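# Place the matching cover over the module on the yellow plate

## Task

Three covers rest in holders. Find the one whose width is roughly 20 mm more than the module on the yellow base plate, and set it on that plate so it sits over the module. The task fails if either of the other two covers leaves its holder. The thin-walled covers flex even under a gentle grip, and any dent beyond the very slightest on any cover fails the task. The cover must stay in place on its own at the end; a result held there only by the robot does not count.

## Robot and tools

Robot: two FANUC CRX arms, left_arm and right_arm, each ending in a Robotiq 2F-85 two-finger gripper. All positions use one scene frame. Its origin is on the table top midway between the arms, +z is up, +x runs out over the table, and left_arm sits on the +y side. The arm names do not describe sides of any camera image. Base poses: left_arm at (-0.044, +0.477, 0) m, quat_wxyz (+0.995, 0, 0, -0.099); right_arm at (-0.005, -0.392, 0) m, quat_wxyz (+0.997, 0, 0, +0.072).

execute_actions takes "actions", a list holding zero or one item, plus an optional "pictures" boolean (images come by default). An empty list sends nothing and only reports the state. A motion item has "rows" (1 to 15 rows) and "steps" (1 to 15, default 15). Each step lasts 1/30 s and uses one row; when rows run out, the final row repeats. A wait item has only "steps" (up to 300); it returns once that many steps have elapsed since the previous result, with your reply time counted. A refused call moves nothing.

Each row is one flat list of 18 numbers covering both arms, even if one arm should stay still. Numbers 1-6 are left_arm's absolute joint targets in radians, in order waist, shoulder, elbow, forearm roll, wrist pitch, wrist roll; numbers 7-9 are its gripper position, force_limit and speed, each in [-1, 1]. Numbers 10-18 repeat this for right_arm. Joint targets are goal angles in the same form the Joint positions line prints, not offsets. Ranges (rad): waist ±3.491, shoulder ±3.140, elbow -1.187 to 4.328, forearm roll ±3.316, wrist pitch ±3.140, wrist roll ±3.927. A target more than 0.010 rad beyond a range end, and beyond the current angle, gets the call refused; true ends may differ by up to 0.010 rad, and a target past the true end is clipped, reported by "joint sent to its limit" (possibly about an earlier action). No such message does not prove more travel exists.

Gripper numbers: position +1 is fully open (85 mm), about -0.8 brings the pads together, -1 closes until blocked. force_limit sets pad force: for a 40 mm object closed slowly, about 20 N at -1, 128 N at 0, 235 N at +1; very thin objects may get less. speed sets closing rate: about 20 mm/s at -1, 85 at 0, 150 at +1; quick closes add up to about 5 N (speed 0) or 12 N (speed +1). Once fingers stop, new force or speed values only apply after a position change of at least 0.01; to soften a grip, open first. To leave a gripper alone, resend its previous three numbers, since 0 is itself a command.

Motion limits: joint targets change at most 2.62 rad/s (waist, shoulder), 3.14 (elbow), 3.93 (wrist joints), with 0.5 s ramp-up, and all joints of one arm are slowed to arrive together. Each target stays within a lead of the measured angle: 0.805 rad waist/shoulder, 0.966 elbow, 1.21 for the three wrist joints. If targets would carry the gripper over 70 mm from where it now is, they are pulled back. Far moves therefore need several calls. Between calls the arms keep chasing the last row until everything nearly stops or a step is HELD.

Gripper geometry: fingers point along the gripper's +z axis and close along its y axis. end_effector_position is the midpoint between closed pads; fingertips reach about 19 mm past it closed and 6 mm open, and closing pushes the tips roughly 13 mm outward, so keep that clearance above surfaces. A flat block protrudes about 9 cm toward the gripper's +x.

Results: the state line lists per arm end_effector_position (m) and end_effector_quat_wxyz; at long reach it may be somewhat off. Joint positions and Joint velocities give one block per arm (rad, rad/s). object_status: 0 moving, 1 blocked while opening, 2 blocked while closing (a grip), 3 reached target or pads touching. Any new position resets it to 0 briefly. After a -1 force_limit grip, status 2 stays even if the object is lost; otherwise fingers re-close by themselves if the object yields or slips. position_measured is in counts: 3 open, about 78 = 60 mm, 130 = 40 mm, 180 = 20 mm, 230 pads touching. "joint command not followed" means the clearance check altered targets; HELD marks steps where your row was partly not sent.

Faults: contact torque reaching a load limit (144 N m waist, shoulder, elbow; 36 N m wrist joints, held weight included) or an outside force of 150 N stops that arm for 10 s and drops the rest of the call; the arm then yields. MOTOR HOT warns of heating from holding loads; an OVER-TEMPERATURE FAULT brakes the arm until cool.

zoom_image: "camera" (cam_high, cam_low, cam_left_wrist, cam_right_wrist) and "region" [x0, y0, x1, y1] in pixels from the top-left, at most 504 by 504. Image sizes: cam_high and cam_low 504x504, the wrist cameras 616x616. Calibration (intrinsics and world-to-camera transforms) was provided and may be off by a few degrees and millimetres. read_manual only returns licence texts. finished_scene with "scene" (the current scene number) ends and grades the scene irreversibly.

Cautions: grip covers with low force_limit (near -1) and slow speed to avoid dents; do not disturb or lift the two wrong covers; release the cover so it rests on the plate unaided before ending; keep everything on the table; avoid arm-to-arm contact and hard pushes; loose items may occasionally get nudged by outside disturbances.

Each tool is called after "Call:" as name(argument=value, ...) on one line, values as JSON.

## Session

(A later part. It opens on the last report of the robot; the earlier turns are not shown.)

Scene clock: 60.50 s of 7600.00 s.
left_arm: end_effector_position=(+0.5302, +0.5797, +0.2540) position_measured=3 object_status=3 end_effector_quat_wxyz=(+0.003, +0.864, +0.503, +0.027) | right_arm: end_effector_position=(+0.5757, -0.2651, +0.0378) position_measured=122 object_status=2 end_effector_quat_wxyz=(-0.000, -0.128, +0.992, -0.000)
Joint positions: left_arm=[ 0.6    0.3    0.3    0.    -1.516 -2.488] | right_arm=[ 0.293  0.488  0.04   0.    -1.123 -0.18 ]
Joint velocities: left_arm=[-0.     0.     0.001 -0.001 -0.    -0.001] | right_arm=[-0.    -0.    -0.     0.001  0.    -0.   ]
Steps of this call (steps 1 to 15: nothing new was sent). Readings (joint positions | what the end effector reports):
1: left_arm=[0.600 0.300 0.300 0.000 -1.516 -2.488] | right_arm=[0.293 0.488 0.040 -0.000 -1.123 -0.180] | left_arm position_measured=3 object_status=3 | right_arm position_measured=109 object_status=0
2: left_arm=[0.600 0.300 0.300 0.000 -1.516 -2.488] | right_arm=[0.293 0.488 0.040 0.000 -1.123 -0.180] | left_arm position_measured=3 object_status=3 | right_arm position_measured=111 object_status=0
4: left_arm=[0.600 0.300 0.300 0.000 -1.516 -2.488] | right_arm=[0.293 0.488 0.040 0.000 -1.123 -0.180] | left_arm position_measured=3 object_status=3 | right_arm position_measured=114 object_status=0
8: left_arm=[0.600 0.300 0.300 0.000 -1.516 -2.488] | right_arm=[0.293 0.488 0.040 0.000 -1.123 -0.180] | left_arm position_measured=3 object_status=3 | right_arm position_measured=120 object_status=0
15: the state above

Call:
execute_actions(actions=[{"rows":[[0.6,0.3,0.3,0,-1.516,-2.488,1,0,0,0.293,0.486,0.0425,0,-1.1275,-0.18,-1,-1,-1],[0.6,0.3,0.3,0,-1.516,-2.488,1,0,0,0.293,0.484,0.045,0,-1.132,-0.18,-1,-1,-1],[0.6,0.3,0.3,0,-1.516,-2.488,1,0,0,0.293,0.482,0.0475,0,-1.1365,-0.18,-1,-1,-1],[0.6,0.3,0.3,0,-1.516,-2.488,1,0,0,0.293,0.48,0.05,0,-1.141,-0.18,-1,-1,-1],[0.6,0.3,0.3,0,-1.516,-2.488,1,0,0,0.293,0.478,0.052,0,-1.145,-0.18,-1,-1,-1],[0.6,0.3,0.3,0,-1.516,-2.488,1,0,0,0.293,0.476,0.0545,0,-1.15,-0.18,-1,-1,-1],[0.6,0.3,0.3,0,-1.516,-2.488,1,0,0,0.293,0.474,0.057,0,-1.154,-0.18,-1,-1,-1],[0.6,0.3,0.3,0,-1.516,-2.488,1,0,0,0.293,0.472,0.059,0,-1.158,-0.18,-1,-1,-1],[0.6,0.3,0.3,0,-1.516,-2.488,1,0,0,0.293,0.47,0.062,0,-1.163,-0.18,-1,-1,-1]],"steps":15}])

Call:
zoom_image(camera="cam_low", region=[90, 230, 250, 320])

Scene clock: 63.70 s of 7600.00 s.
left_arm: end_effector_position=(+0.5302, +0.5797, +0.2540) position_measured=3 object_status=3 end_effector_quat_wxyz=(+0.003, +0.864, +0.503, +0.027) | right_arm: end_effector_position=(+0.5762, -0.2649, +0.0567) position_measured=122 object_status=2 end_effector_quat_wxyz=(-0.000, -0.128, +0.992, -0.000)
Joint positions: left_arm=[ 0.6    0.3    0.3    0.    -1.516 -2.488] | right_arm=[ 0.293  0.47   0.062  0.    -1.163 -0.18 ]
Joint velocities: left_arm=[ 0.001  0.     0.001  0.001  0.    -0.   ] | right_arm=[ 0.001 -0.     0.001 -0.    -0.001  0.001]
Steps of this call (steps 1 to 81: nothing new was sent; steps 82 to 96: all 15 steps of this action). Readings (joint positions | what the end effector reports):
82: left_arm=[0.600 0.300 0.300 0.000 -1.516 -2.488] | right_arm=[0.293 0.488 0.040 0.000 -1.123 -0.180] | left_arm position_measured=3 object_status=3 | right_arm position_measured=122 object_status=2
83: left_arm=[0.600 0.300 0.300 0.000 -1.516 -2.488] | right_arm=[0.293 0.487 0.041 0.000 -1.126 -0.180] | left_arm position_measured=3 object_status=3 | right_arm position_measured=122 object_status=2
85: left_arm=[0.600 0.300 0.300 0.000 -1.516 -2.488] | right_arm=[0.293 0.484 0.046 0.000 -1.134 -0.180] | left_arm position_measured=3 object_status=3 | right_arm position_measured=122 object_status=2
89: left_arm=[0.600 0.300 0.300 0.000 -1.516 -2.488] | right_arm=[0.293 0.476 0.055 -0.000 -1.151 -0.180] | left_arm position_measured=3 object_status=3 | right_arm position_measured=122 object_status=2
96: the state above
camera_calibration (this result's frames):
cam_left_wrist: T_world_to_cam=[[0.850626, -0.525698, 0.00877108, -0.144372], [-0.508915, -0.819049, 0.264886, 0.708251], [-0.132066, -0.229783, -0.96424, 0.599722], [0, 0, 0, 1]] pos_world=[0.56245, 0.642002, 0.391935]
cam_right_wrist: T_world_to_cam=[[-0.301851, 0.952577, -0.0384975, 0.42884], [0.922476, 0.30203, 0.24045, -0.432396], [0.240675, 0.0370672, -0.969898, 0.073183], [0, 0, 0, 1]] pos_world=[0.510707, -0.28062, 0.191459]

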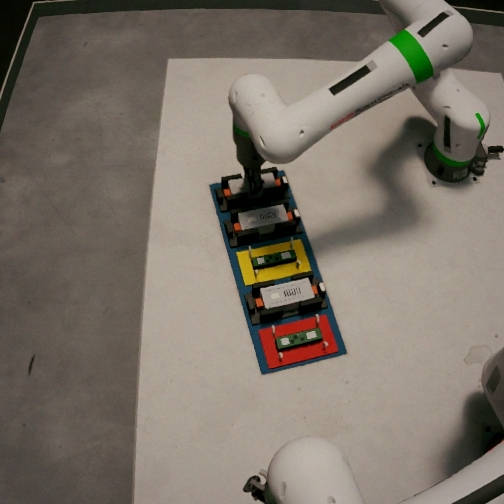

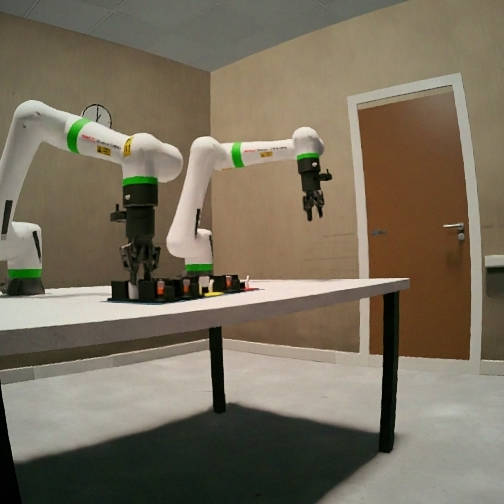

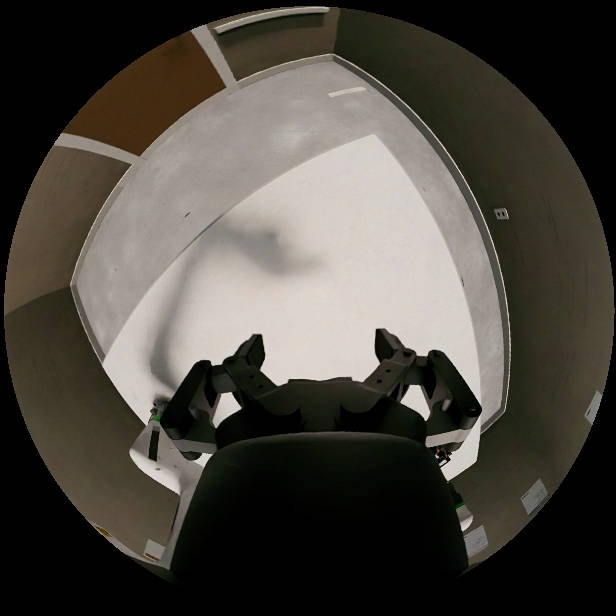

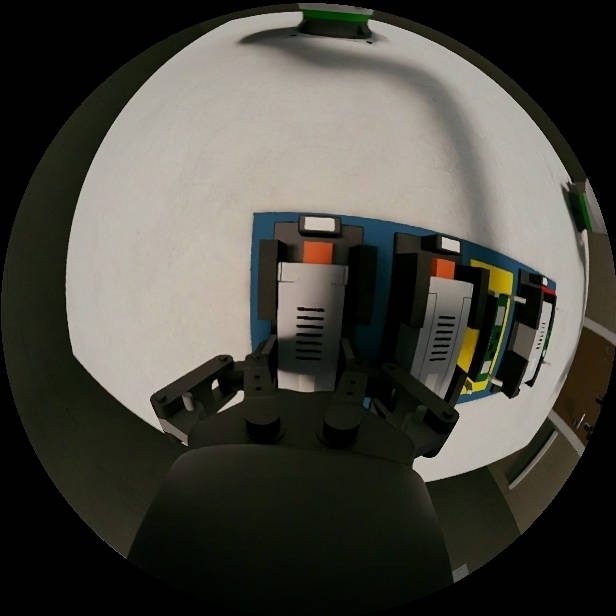

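Region (90, 230, 250, 320) of cam_low's 504x504 image, scaled by 3.150, with more detail than that image has; it fills the top 284 rows of this view, and the rest is white.

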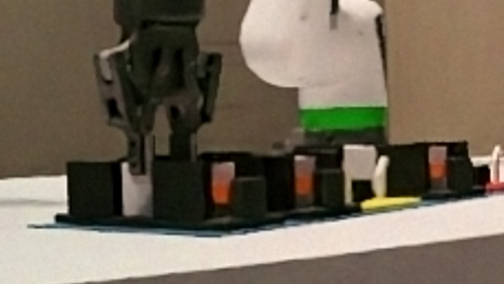

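Call:
execute_actions(actions=[{"rows":[[0.6,0.3,0.3,0,-1.516,-2.488,1,0,0,0.293,0.47,0.062,0,-1.163,-0.18,0.6,-1,0],[0.6,0.3,0.3,0,-1.516,-2.488,1,0,0,0.293,0.47,0.062,0,-1.163,-0.18,0.6,-1,0],[0.6,0.3,0.3,0,-1.516,-2.488,1,0,0,0.293,0.47,0.062,0,-1.163,-0.18,0.6,-1,0],[0.6,0.3,0.3,0,-1.516,-2.488,1,0,0,0.293,0.47,0.062,0,-1.163,-0.18,0.6,-1,0],[0.6,0.3,0.3,0,-1.516,-2.488,1,0,0,0.293,0.43,0.11,0,-1.252,-0.18,0.6,-1,0]],"steps":15}], pictures=false)

Call:
execute_actions(actions=[{"rows":[[0.6,0.3,0.3,0,-1.516,-2.488,1,0,0,0.323,0.235,-0.16,0,-1.175,-0.21,-1,-1,1]],"steps":15}], pictures=false)

Call:
execute_actions(actions=[{"rows":[[0.6,0.3,0.3,0,-1.516,-2.488,1,0,0,0.323,0.2516,-0.178,0,-1.141,-0.21,-1,-1,1]],"steps":15}])

Call:
zoom_image(camera="cam_right_wrist", region=[200, 260, 420, 440])

Call:
zoom_image(camera="cam_high", region=[200, 130, 340, 250])

Scene clock: 66.50 s of 7600.00 s.
left_arm: end_effector_position=(+0.5302, +0.5797, +0.2540) position_measured=3 object_status=3 end_effector_quat_wxyz=(+0.003, +0.864, +0.503, +0.027) | right_arm: end_effector_position=(+0.5747, -0.2656, +0.0993) position_measured=54 object_status=0 end_effector_quat_wxyz=(-0.000, -0.128, +0.992, -0.000)
Joint positions: left_arm=[ 0.6    0.3    0.3    0.    -1.516 -2.488] | right_arm=[ 0.293  0.43   0.11   0.    -1.252 -0.18 ]
Joint velocities: left_arm=[ 0.    -0.     0.    -0.     0.001 -0.   ] | right_arm=[-0.     0.001  0.003 -0.    -0.001  0.001]
Steps of this call (steps 1 to 15: the robot went on to your last target; steps 16 to 69: nothing new was sent; steps 70 to 84: all 15 steps of this action). Readings (joint positions | what the end effector reports):
70: left_arm=[0.600 0.300 0.300 0.000 -1.516 -2.488] | right_arm=[0.293 0.470 0.062 0.000 -1.163 -0.180] | left_arm position_measured=3 object_status=3 | right_arm position_measured=122 object_status=0
71: left_arm=[0.600 0.300 0.300 0.000 -1.516 -2.488] | right_arm=[0.293 0.470 0.062 -0.000 -1.163 -0.180] | left_arm position_measured=3 object_status=3 | right_arm position_measured=121 object_status=0
73: left_arm=[0.600 0.300 0.300 0.000 -1.516 -2.488] | right_arm=[0.293 0.470 0.062 0.000 -1.163 -0.180] | left_arm position_measured=3 object_status=3 | right_arm position_measured=110 object_status=0
77: left_arm=[0.600 0.300 0.300 0.000 -1.516 -2.488] | right_arm=[0.293 0.449 0.087 0.000 -1.210 -0.180] | left_arm position_measured=3 object_status=3 | right_arm position_measured=82 object_status=0
84: the state above

Scene clock: 67.00 s of 7600.00 s.
left_arm: end_effector_position=(+0.5302, +0.5797, +0.2540) position_measured=3 object_status=3 end_effector_quat_wxyz=(+0.003, +0.864, +0.503, +0.027) | right_arm: end_effector_position=(+0.4939, -0.2869, +0.0951) position_measured=217 object_status=0 end_effector_quat_wxyz=(+0.000, -0.128, +0.992, +0.000)
Joint positions: left_arm=[ 0.6    0.3    0.3    0.    -1.516 -2.488] | right_arm=[ 0.323  0.235 -0.16  -0.    -1.175 -0.21 ]
Joint velocities: left_arm=[ 0.001 -0.     0.002  0.001 -0.001  0.   ] | right_arm=[ 0.    -0.    -0.004  0.     0.    -0.   ]
Steps of this call (steps 1 to 15: all 15 steps of this action). Readings (joint positions | what the end effector reports):
1: left_arm=[0.600 0.300 0.300 0.000 -1.516 -2.488] | right_arm=[0.293 0.429 0.110 0.000 -1.252 -0.180] | left_arm position_measured=3 object_status=3 | right_arm position_measured=54 object_status=0
2: left_arm=[0.600 0.300 0.300 0.000 -1.516 -2.488] | right_arm=[0.293 0.426 0.104 0.000 -1.249 -0.180] | left_arm position_measured=3 object_status=3 | right_arm position_measured=56 object_status=0
4: left_arm=[0.600 0.300 0.300 0.000 -1.516 -2.488] | right_arm=[0.297 0.403 0.072 0.000 -1.239 -0.183] | left_arm position_measured=3 object_status=3 | right_arm position_measured=74 object_status=0
8: left_arm=[0.600 0.300 0.300 0.000 -1.516 -2.488] | right_arm=[0.312 0.303 -0.066 -0.000 -1.200 -0.199] | left_arm position_measured=3 object_status=3 | right_arm position_measured=125 object_status=0
15: the state above

Scene clock: 67.50 s of 7600.00 s.
left_arm: end_effector_position=(+0.5302, +0.5797, +0.2540) position_measured=3 object_status=3 end_effector_quat_wxyz=(+0.003, +0.864, +0.503, +0.027) | right_arm: end_effector_position=(+0.4942, -0.2867, +0.0798) position_measured=230 object_status=3 end_effector_quat_wxyz=(+0.000, -0.128, +0.992, +0.000)
Joint positions: left_arm=[ 0.6    0.3    0.3    0.    -1.516 -2.488] | right_arm=[ 0.323  0.252 -0.178 -0.    -1.141 -0.21 ]
Joint velocities: left_arm=[-0.     0.     0.001 -0.     0.001 -0.   ] | right_arm=[ 0.     0.     0.     0.001 -0.    -0.001]
Steps of this call (steps 1 to 15: all 15 steps of this action). Readings (joint positions | what the end effector reports):
1: left_arm=[0.600 0.300 0.300 0.000 -1.516 -2.488] | right_arm=[0.323 0.235 -0.160 -0.000 -1.174 -0.210] | left_arm position_measured=3 object_status=3 | right_arm position_measured=230 object_status=0
2: left_arm=[0.600 0.300 0.300 0.000 -1.516 -2.488] | right_arm=[0.323 0.238 -0.164 -0.000 -1.167 -0.210] | left_arm position_measured=3 object_status=3 | right_arm position_measured=230 object_status=0
4: left_arm=[0.600 0.300 0.300 0.000 -1.516 -2.488] | right_arm=[0.323 0.249 -0.176 -0.000 -1.146 -0.210] | left_arm position_measured=3 object_status=3 | right_arm position_measured=230 object_status=0
8: left_arm=[0.600 0.300 0.300 0.000 -1.516 -2.488] | right_arm=[0.323 0.251 -0.178 -0.000 -1.141 -0.210] | left_arm position_measured=3 object_status=3 | right_arm position_measured=230 object_status=3
15: the state above
camera_calibration (this result's frames):
cam_left_wrist: T_world_to_cam=[[0.850626, -0.525699, 0.00877114, -0.144372], [-0.508915, -0.819049, 0.264886, 0.708251], [-0.132066, -0.229783, -0.96424, 0.599722], [0, 0, 0, 1]] pos_world=[0.56245, 0.642002, 0.391935]
cam_right_wrist: T_world_to_cam=[[-0.301823, 0.952591, -0.0383888, 0.42578], [0.922367, 0.301957, 0.240959, -0.355718], [0.241127, 0.0373183, -0.969776, 0.116021], [0, 0, 0, 1]] pos_world=[0.428637, -0.302512, 0.214573]

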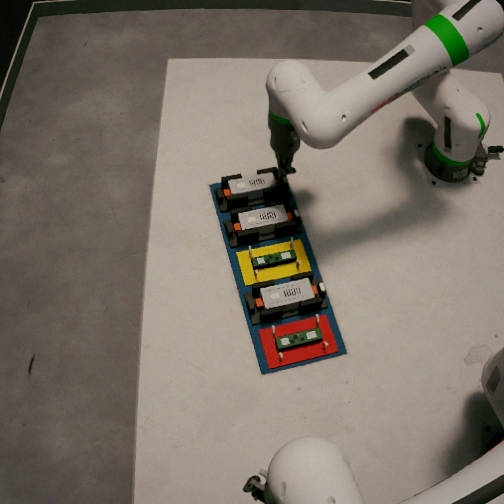

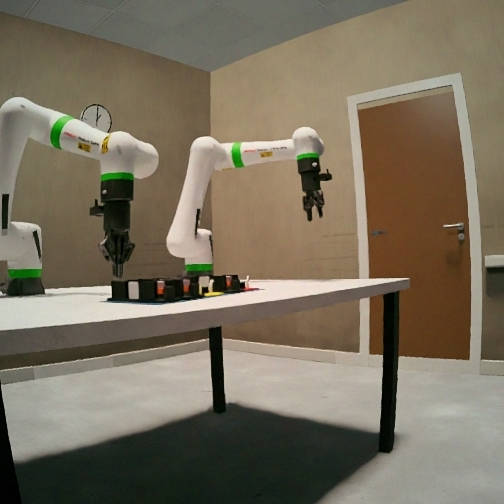

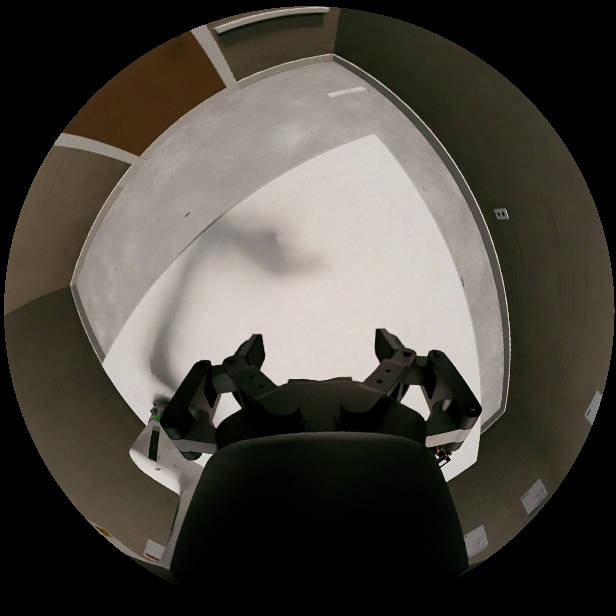

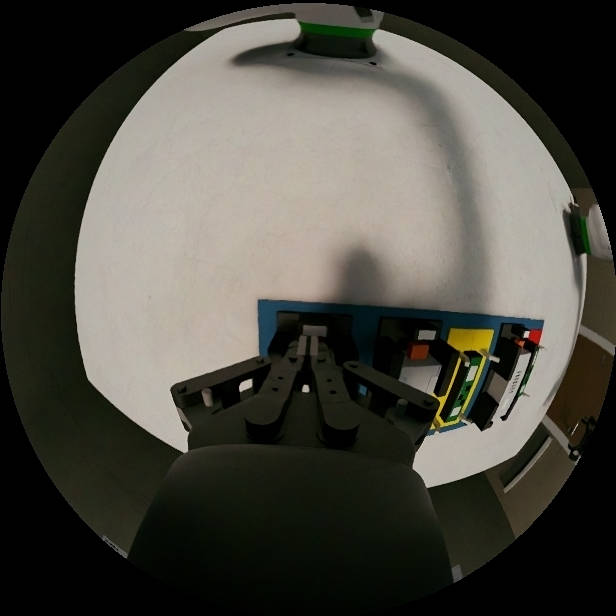

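Region (200, 260, 420, 440) of cam_right_wrist's 616x616 image, scaled by 2.291, with more detail than that image has; it fills the top 412 rows of this view, and the rest is white.

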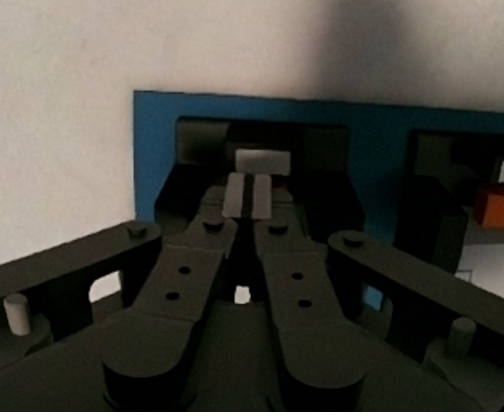

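Region (200, 130, 340, 250) of cam_high's 504x504 image, scaled by 3.600, with more detail than that image has; it fills the top 432 rows of this view, and the rest is white.

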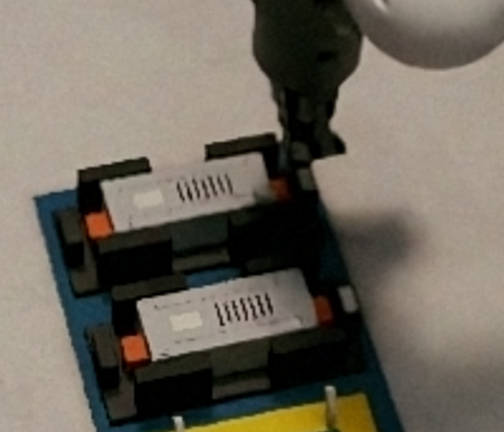

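Call:
execute_actions(actions=[{"rows":[[0.6,0.3,0.3,0,-1.516,-2.488,1,0,0,0.323,0.2735,-0.2013,0,-1.096,-0.21,-1,-1,1]],"steps":15}])

Call:
zoom_image(camera="cam_low", region=[90, 240, 210, 310])

Call:
zoom_image(camera="cam_right_wrist", region=[240, 280, 380, 400])

Scene clock: 78.97 s of 7600.00 s.
left_arm: end_effector_position=(+0.5302, +0.5797, +0.2540) position_measured=3 object_status=3 end_effector_quat_wxyz=(+0.003, +0.864, +0.503, +0.027) | right_arm: end_effector_position=(+0.4943, -0.2868, +0.0616) position_measured=230 object_status=3 end_effector_quat_wxyz=(-0.000, -0.128, +0.992, -0.000)
Joint positions: left_arm=[ 0.6    0.3    0.3    0.    -1.516 -2.488] | right_arm=[ 0.323  0.272 -0.199  0.    -1.1   -0.21 ]
Joint velocities: left_arm=[-0.    -0.    -0.001 -0.     0.001  0.   ] | right_arm=[-0.     0.    -0.    -0.001  0.     0.001]
FORCE FAULT: contact force on the right arm reached its limit, and that arm stopped for 10 seconds. The contact can be on any part of that arm, not only on its tool. That arm's remaining commands of this call were not run. That arm holds still and accepts commands again. Move the arm away from the contact; if what it grips holds it there, let go first. Pushing or pulling that hard again can fault the arm again.
The stop of the right arm began at step 44 of this call (marked STOPPED below). From that step on that arm followed nothing that you had sent. 10 of its steps, steps kept back included, did not run and will not run. Nothing is kept back now, and the robot has no last target.
Steps of this call (steps 1 to 15: the robot went on to your last target; steps 16 to 38: nothing new was sent; steps 39 to 53: all 15 steps of this action; steps 54 to 344: the stop continued). Readings (joint positions | what the end effector reports):
39: left_arm=[0.600 0.300 0.300 0.000 -1.516 -2.488] | right_arm=[0.323 0.252 -0.178 0.000 -1.140 -0.210] | left_arm position_measured=3 object_status=3 | right_arm position_measured=230 object_status=3
40: left_arm=[0.600 0.300 0.300 0.000 -1.516 -2.488] | right_arm=[0.323 0.255 -0.182 0.000 -1.133 -0.210] | left_arm position_measured=3 object_status=3 | right_arm position_measured=230 object_status=3
42: left_arm=[0.600 0.300 0.300 0.000 -1.516 -2.488] | right_arm=[0.323 0.269 -0.197 0.000 -1.105 -0.210] | left_arm position_measured=3 object_status=3 | right_arm position_measured=230 object_status=3
44: left_arm=[0.600 0.300 0.300 0.000 -1.516 -2.488] | right_arm=[0.323 0.272 -0.199 0.000 -1.100 -0.210] | left_arm position_measured=3 object_status=3 | right_arm position_measured=230 object_status=3 STOPPED (the right arm)
46: left_arm=[0.600 0.300 0.300 0.000 -1.516 -2.488] | right_arm=[0.323 0.272 -0.199 0.000 -1.100 -0.210] | left_arm position_measured=3 object_status=3 | right_arm position_measured=230 object_status=3
344: the state above
camera_calibration (this result's frames):
cam_left_wrist: T_world_to_cam=[[0.850626, -0.525699, 0.00877132, -0.144372], [-0.508915, -0.819049, 0.264886, 0.708252], [-0.132066, -0.229783, -0.96424, 0.599722], [0, 0, 0, 1]] pos_world=[0.56245, 0.642002, 0.391936]
cam_right_wrist: T_world_to_cam=[[-0.302011, 0.952512, -0.038848, 0.425284], [0.922427, 0.302274, 0.240331, -0.351266], [0.240661, 0.0367482, -0.969913, 0.0983939], [0, 0, 0, 1]] pos_world=[0.428779, -0.302525, 0.196375]

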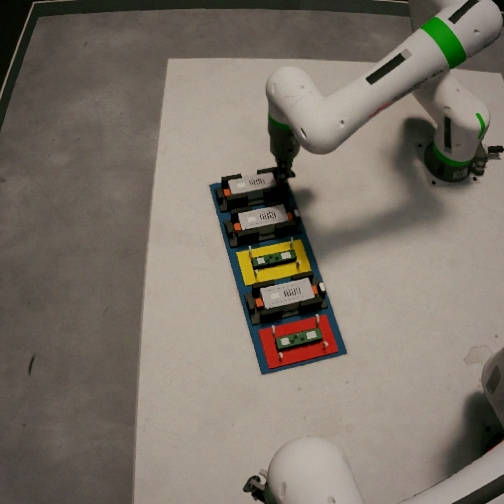

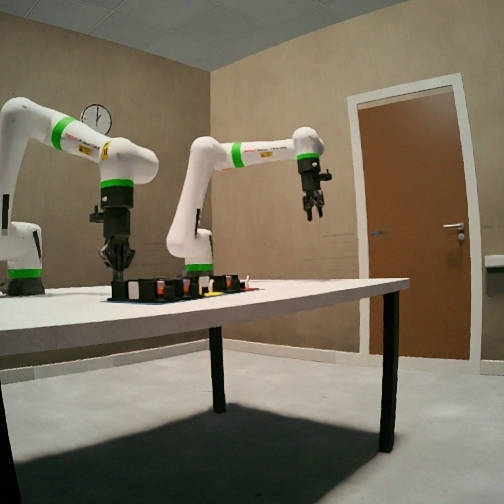

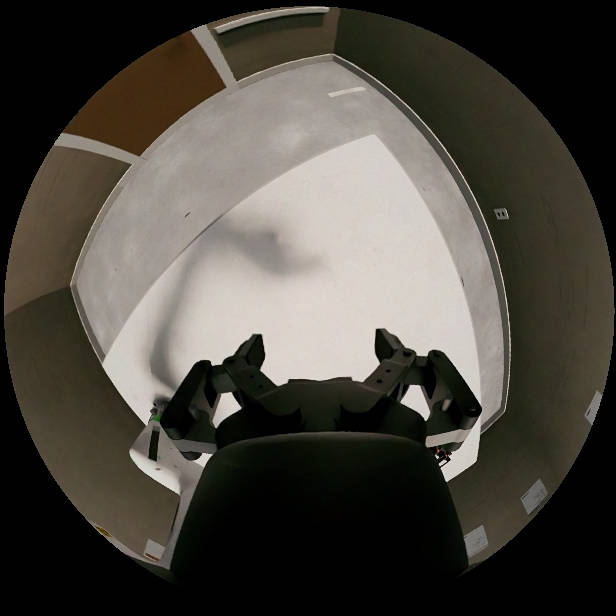

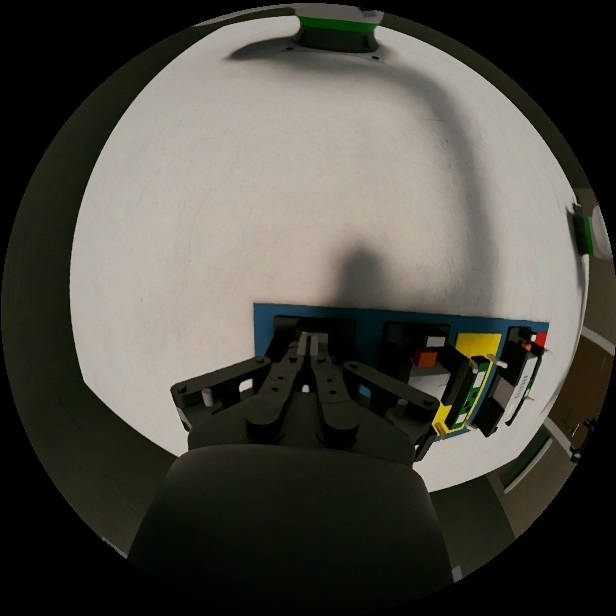

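Region (90, 240, 210, 310) of cam_low's 504x504 image, scaled by 4.200, with more detail than that image has; it fills the top 294 rows of this view, and the rest is white.

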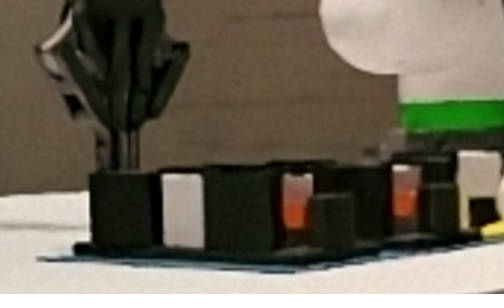

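Region (240, 280, 380, 400) of cam_right_wrist's 616x616 image, scaled by 3.600, with more detail than that image has; it fills the top 432 rows of this view, and the rest is white.

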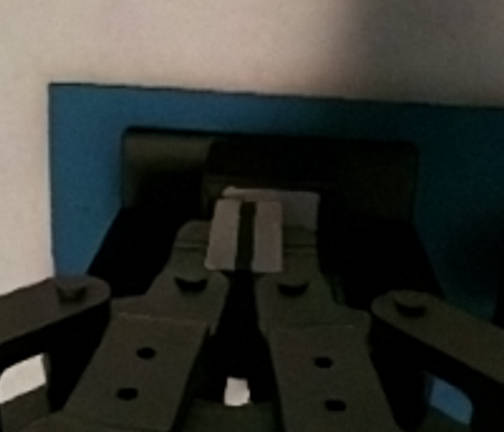

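Call:
execute_actions(actions=[{"rows":[[0.6,0.3,0.3,0,-1.516,-2.488,1,0,0,0.323,0.235,-0.16,0,-1.175,-0.21,0.6,-1,0]],"steps":15}], pictures=false)

Call:
execute_actions(actions=[{"rows":[[0.6,0.3,0.3,0,-1.516,-2.488,1,0,0,0.293,0.43,0.11,0,-1.252,-0.18,0.6,-1,0]],"steps":15}], pictures=false)

Call:
execute_actions(actions=[{"steps":10}])

Call:
zoom_image(camera="cam_right_wrist", region=[230, 200, 480, 400])

Scene clock: 80.53 s of 7600.00 s.
left_arm: end_effector_position=(+0.5302, +0.5797, +0.2540) position_measured=3 object_status=3 end_effector_quat_wxyz=(+0.003, +0.864, +0.503, +0.027) | right_arm: end_effector_position=(+0.4938, -0.2869, +0.0951) position_measured=137 object_status=0 end_effector_quat_wxyz=(+0.000, -0.128, +0.992, +0.000)
Joint positions: left_arm=[ 0.6    0.3    0.3    0.    -1.516 -2.488] | right_arm=[ 0.323  0.235 -0.16  -0.    -1.175 -0.21 ]
Joint velocities: left_arm=[-0.001  0.     0.001  0.     0.    -0.   ] | right_arm=[-0.    -0.     0.     0.    -0.    -0.001]
Steps of this call (steps 1 to 32: nothing new was sent; steps 33 to 47: all 15 steps of this action). Readings (joint positions | what the end effector reports):
33: left_arm=[0.600 0.300 0.300 -0.000 -1.516 -2.488] | right_arm=[0.323 0.271 -0.199 0.000 -1.101 -0.210] | left_arm position_measured=3 object_status=3 | right_arm position_measured=230 object_status=0
34: left_arm=[0.600 0.300 0.300 -0.000 -1.516 -2.488] | right_arm=[0.323 0.269 -0.196 0.000 -1.108 -0.210] | left_arm position_measured=3 object_status=3 | right_arm position_measured=229 object_status=0
36: left_arm=[0.600 0.300 0.300 0.000 -1.516 -2.488] | right_arm=[0.323 0.250 -0.176 0.000 -1.145 -0.210] | left_arm position_measured=3 object_status=3 | right_arm position_measured=219 object_status=0
40: left_arm=[0.600 0.300 0.300 0.000 -1.516 -2.488] | right_arm=[0.323 0.235 -0.160 -0.000 -1.175 -0.210] | left_arm position_measured=3 object_status=3 | right_arm position_measured=190 object_status=0
47: the state above

Scene clock: 81.03 s of 7600.00 s.
left_arm: end_effector_position=(+0.5302, +0.5797, +0.2540) position_measured=3 object_status=3 end_effector_quat_wxyz=(+0.003, +0.864, +0.503, +0.027) | right_arm: end_effector_position=(+0.5746, -0.2656, +0.0992) position_measured=54 object_status=0 end_effector_quat_wxyz=(-0.001, -0.128, +0.992, -0.000)
Joint positions: left_arm=[ 0.6    0.3    0.3    0.    -1.516 -2.488] | right_arm=[ 0.293  0.43   0.11  -0.    -1.252 -0.18 ]
Joint velocities: left_arm=[-0.     0.     0.001 -0.     0.001  0.   ] | right_arm=[ 0.     0.     0.004  0.001  0.    -0.001]
Steps of this call (steps 1 to 15: all 15 steps of this action). Readings (joint positions | what the end effector reports):
1: left_arm=[0.600 0.300 0.300 0.000 -1.516 -2.488] | right_arm=[0.323 0.235 -0.159 -0.000 -1.175 -0.210] | left_arm position_measured=3 object_status=3 | right_arm position_measured=130 object_status=0
2: left_arm=[0.600 0.300 0.300 0.000 -1.516 -2.488] | right_arm=[0.322 0.239 -0.154 -0.000 -1.177 -0.210] | left_arm position_measured=3 object_status=3 | right_arm position_measured=122 object_status=0
4: left_arm=[0.600 0.300 0.300 0.000 -1.516 -2.488] | right_arm=[0.319 0.263 -0.122 -0.000 -1.186 -0.206] | left_arm position_measured=3 object_status=3 | right_arm position_measured=107 object_status=0
8: left_arm=[0.600 0.300 0.300 -0.000 -1.516 -2.488] | right_arm=[0.304 0.362 0.016 -0.000 -1.225 -0.191] | left_arm position_measured=3 object_status=3 | right_arm position_measured=77 object_status=0
15: the state above

Scene clock: 81.37 s of 7600.00 s.
left_arm: end_effector_position=(+0.5302, +0.5797, +0.2540) position_measured=3 object_status=3 end_effector_quat_wxyz=(+0.003, +0.864, +0.503, +0.027) | right_arm: end_effector_position=(+0.5747, -0.2656, +0.0993) position_measured=53 object_status=3 end_effector_quat_wxyz=(-0.001, -0.128, +0.992, -0.000)
Joint positions: left_arm=[ 0.6    0.3    0.3    0.    -1.516 -2.488] | right_arm=[ 0.293  0.43   0.11  -0.    -1.252 -0.18 ]
Joint velocities: left_arm=[ 0.001  0.    -0.    -0.001  0.001 -0.   ] | right_arm=[ 0.    -0.     0.    -0.     0.    -0.001]
Steps of this call (steps 1 to 10: the robot went on to your last target). Readings (joint positions | what the end effector reports):
1: left_arm=[0.600 0.300 0.300 -0.000 -1.516 -2.488] | right_arm=[0.293 0.430 0.110 -0.000 -1.252 -0.180] | left_arm position_measured=3 object_status=3 | right_arm position_measured=54 object_status=0
2: left_arm=[0.600 0.300 0.300 0.000 -1.516 -2.488] | right_arm=[0.293 0.430 0.110 -0.000 -1.252 -0.180] | left_arm position_measured=3 object_status=3 | right_arm position_measured=54 object_status=0
4: left_arm=[0.600 0.300 0.300 0.000 -1.516 -2.488] | right_arm=[0.293 0.430 0.110 -0.000 -1.252 -0.180] | left_arm position_measured=3 object_status=3 | right_arm position_measured=53 object_status=0
8: left_arm=[0.600 0.300 0.300 0.000 -1.516 -2.488] | right_arm=[0.293 0.430 0.110 -0.000 -1.252 -0.180] | left_arm position_measured=3 object_status=3 | right_arm position_measured=53 object_status=3
10: the state above
camera_calibration (this result's frames):
cam_left_wrist: T_world_to_cam=[[0.850626, -0.525699, 0.00877129, -0.144372], [-0.508915, -0.819049, 0.264886, 0.708251], [-0.132066, -0.229783, -0.96424, 0.599722], [0, 0, 0, 1]] pos_world=[0.56245, 0.642002, 0.391935]
cam_right_wrist: T_world_to_cam=[[-0.301868, 0.952569, -0.03856, 0.430683], [0.922673, 0.302094, 0.239614, -0.4411], [0.239897, 0.0367535, -0.970102, 0.115242], [0, 0, 0, 1]] pos_world=[0.509354, -0.281238, 0.234098]

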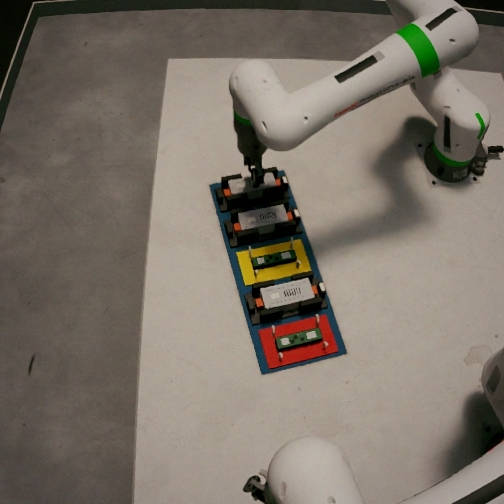

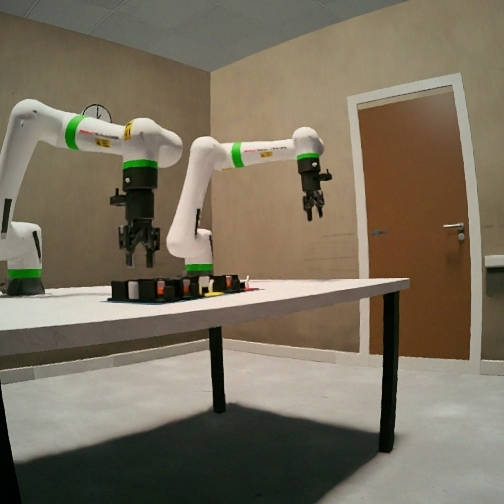

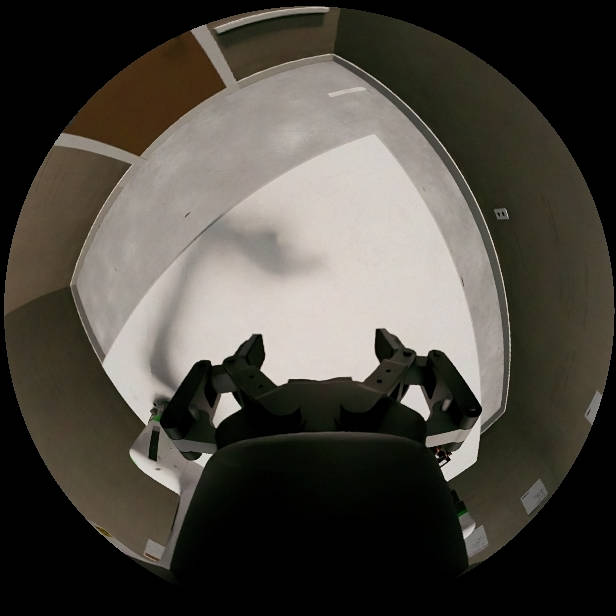

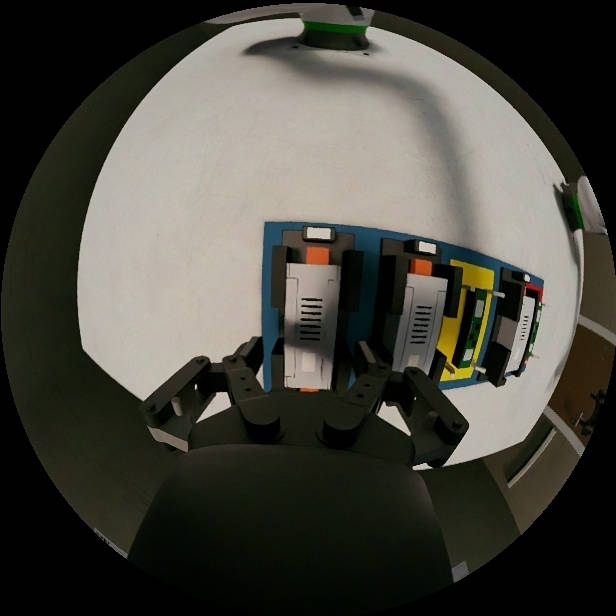

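Region (230, 200, 480, 400) of cam_right_wrist's 616x616 image, scaled by 2.016, with more detail than that image has; it fills the top 403 rows of this view, and the rest is white.

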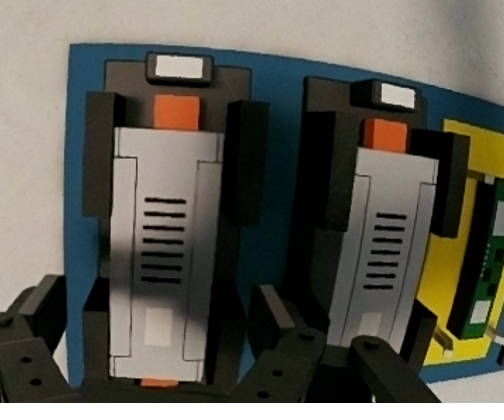

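Call:
execute_actions(actions=[{"rows":[[0.6,0.3,0.3,0,-1.516,-2.488,1,0,0,0.318,0.275,-0.12,0,-1.175,-0.205,-0.16,0,0.5]],"steps":15}], pictures=false)

Call:
execute_actions(actions=[{"rows":[[0.6,0.3,0.3,0,-1.516,-2.488,1,0,0,0.318,0.2906,-0.1396,0,-1.141,-0.205,-0.16,0,0.5]],"steps":15}])

Call:
zoom_image(camera="cam_right_wrist", region=[230, 270, 400, 410])

Call:
zoom_image(camera="cam_high", region=[230, 140, 330, 240])

Scene clock: 86.17 s of 7600.00 s.
left_arm: end_effector_position=(+0.5302, +0.5797, +0.2540) position_measured=3 object_status=3 end_effector_quat_wxyz=(+0.003, +0.864, +0.503, +0.027) | right_arm: end_effector_position=(+0.5086, -0.2824, +0.0910) position_measured=149 object_status=0 end_effector_quat_wxyz=(+0.000, -0.128, +0.992, +0.000)
Joint positions: left_arm=[ 0.6    0.3    0.3    0.    -1.516 -2.488] | right_arm=[ 0.318  0.275 -0.12   0.    -1.175 -0.205]
Joint velocities: left_arm=[-0.    -0.    -0.001  0.001 -0.     0.001] | right_arm=[ 0.     0.    -0.003 -0.001  0.     0.   ]
Steps of this call (steps 1 to 15: the robot went on to your last target; steps 16 to 90: nothing new was sent; then 1.30 s passed at rest; steps 91 to 105: all 15 steps of this action). Readings (joint positions | what the end effector reports):
91: left_arm=[0.600 0.300 0.300 0.000 -1.516 -2.488] | right_arm=[0.293 0.430 0.110 0.000 -1.252 -0.180] | left_arm position_measured=3 object_status=3 | right_arm position_measured=53 object_status=0
92: left_arm=[0.600 0.300 0.300 0.000 -1.516 -2.488] | right_arm=[0.293 0.426 0.104 0.000 -1.250 -0.180] | left_arm position_measured=3 object_status=3 | right_arm position_measured=55 object_status=0
94: left_arm=[0.600 0.300 0.300 0.000 -1.516 -2.488] | right_arm=[0.297 0.405 0.072 0.000 -1.239 -0.183] | left_arm position_measured=3 object_status=3 | right_arm position_measured=70 object_status=0
98: left_arm=[0.600 0.300 0.300 0.000 -1.516 -2.488] | right_arm=[0.311 0.317 -0.058 0.000 -1.196 -0.198] | left_arm position_measured=3 object_status=3 | right_arm position_measured=109 object_status=0
105: the state above

Scene clock: 86.67 s of 7600.00 s.
left_arm: end_effector_position=(+0.5302, +0.5797, +0.2540) position_measured=3 object_status=3 end_effector_quat_wxyz=(+0.003, +0.864, +0.503, +0.027) | right_arm: end_effector_position=(+0.5082, -0.2825, +0.0753) position_measured=149 object_status=3 end_effector_quat_wxyz=(-0.000, -0.128, +0.992, -0.000)
Joint positions: left_arm=[ 0.6    0.3    0.3    0.    -1.516 -2.488] | right_arm=[ 0.318  0.291 -0.14  -0.    -1.141 -0.205]
Joint velocities: left_arm=[ 0.    -0.    -0.    -0.     0.001 -0.   ] | right_arm=[-0.001  0.    -0.    -0.     0.     0.   ]
Steps of this call (steps 1 to 15: all 15 steps of this action). Readings (joint positions | what the end effector reports):
1: left_arm=[0.600 0.300 0.300 -0.000 -1.516 -2.488] | right_arm=[0.318 0.275 -0.120 0.000 -1.174 -0.205] | left_arm position_measured=3 object_status=3 | right_arm position_measured=149 object_status=0
2: left_arm=[0.600 0.300 0.300 -0.000 -1.516 -2.488] | right_arm=[0.318 0.278 -0.124 0.000 -1.167 -0.205] | left_arm position_measured=3 object_status=3 | right_arm position_measured=149 object_status=0
4: left_arm=[0.600 0.300 0.300 0.000 -1.516 -2.488] | right_arm=[0.318 0.289 -0.137 -0.000 -1.146 -0.205] | left_arm position_measured=3 object_status=3 | right_arm position_measured=149 object_status=0
8: left_arm=[0.600 0.300 0.300 0.000 -1.516 -2.488] | right_arm=[0.318 0.290 -0.139 -0.000 -1.141 -0.205] | left_arm position_measured=3 object_status=3 | right_arm position_measured=149 object_status=3
15: the state above
camera_calibration (this result's frames):
cam_left_wrist: T_world_to_cam=[[0.850626, -0.525698, 0.00877126, -0.144372], [-0.508915, -0.819049, 0.264886, 0.708252], [-0.132066, -0.229783, -0.96424, 0.599722], [0, 0, 0, 1]] pos_world=[0.56245, 0.642002, 0.391936]
cam_right_wrist: T_world_to_cam=[[-0.301851, 0.952577, -0.0385032, 0.425843], [0.92249, 0.302034, 0.240391, -0.368864], [0.24062, 0.0370435, -0.969912, 0.108292], [0, 0, 0, 1]] pos_world=[0.442758, -0.29825, 0.210101]

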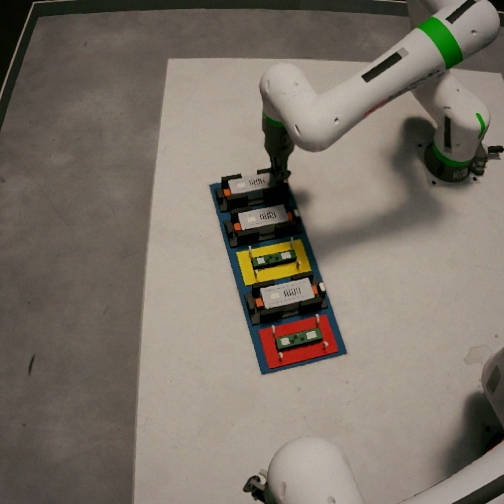

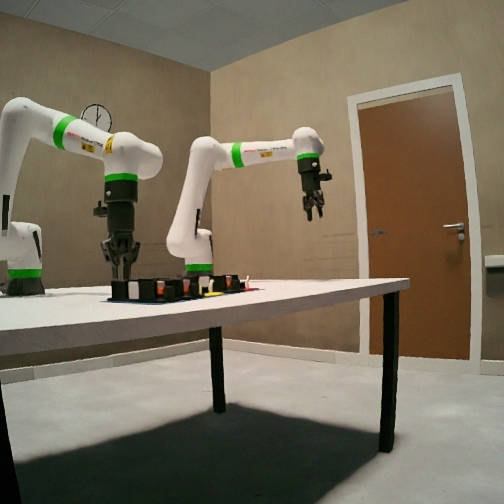

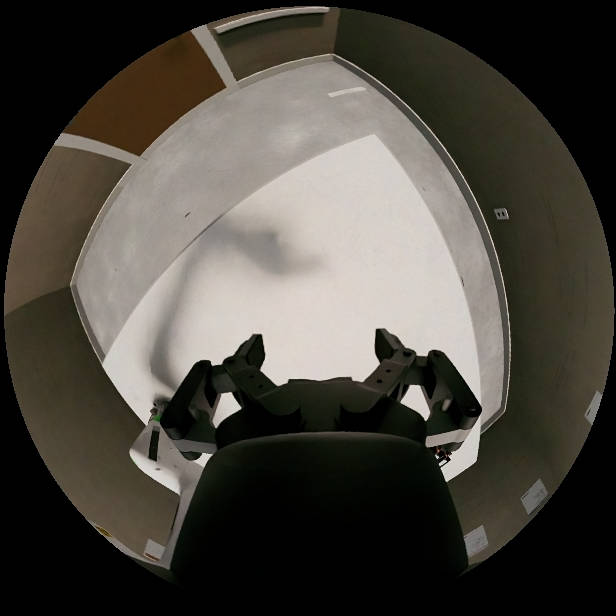

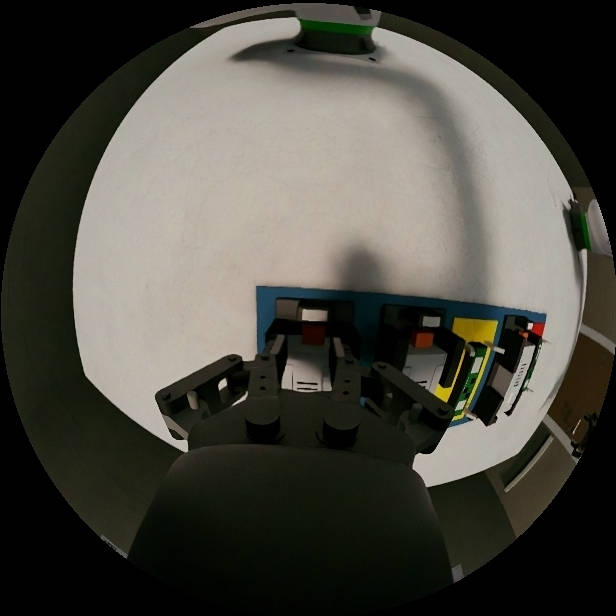

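Region (230, 270, 400, 410) of cam_right_wrist's 616x616 image, scaled by 2.965, with more detail than that image has; it fills the top 415 rows of this view, and the rest is white.

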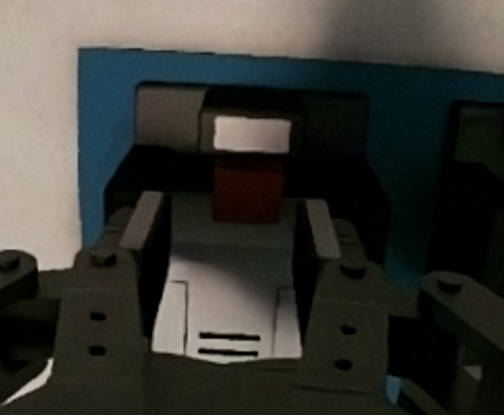

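Region (230, 140, 330, 240) of cam_high's 504x504 image, scaled by 5.040, with more detail than that image has.

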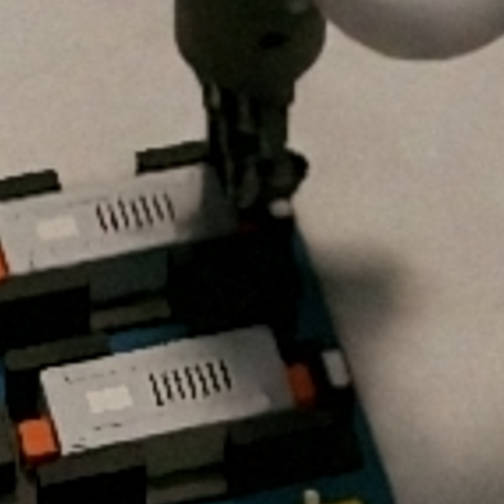

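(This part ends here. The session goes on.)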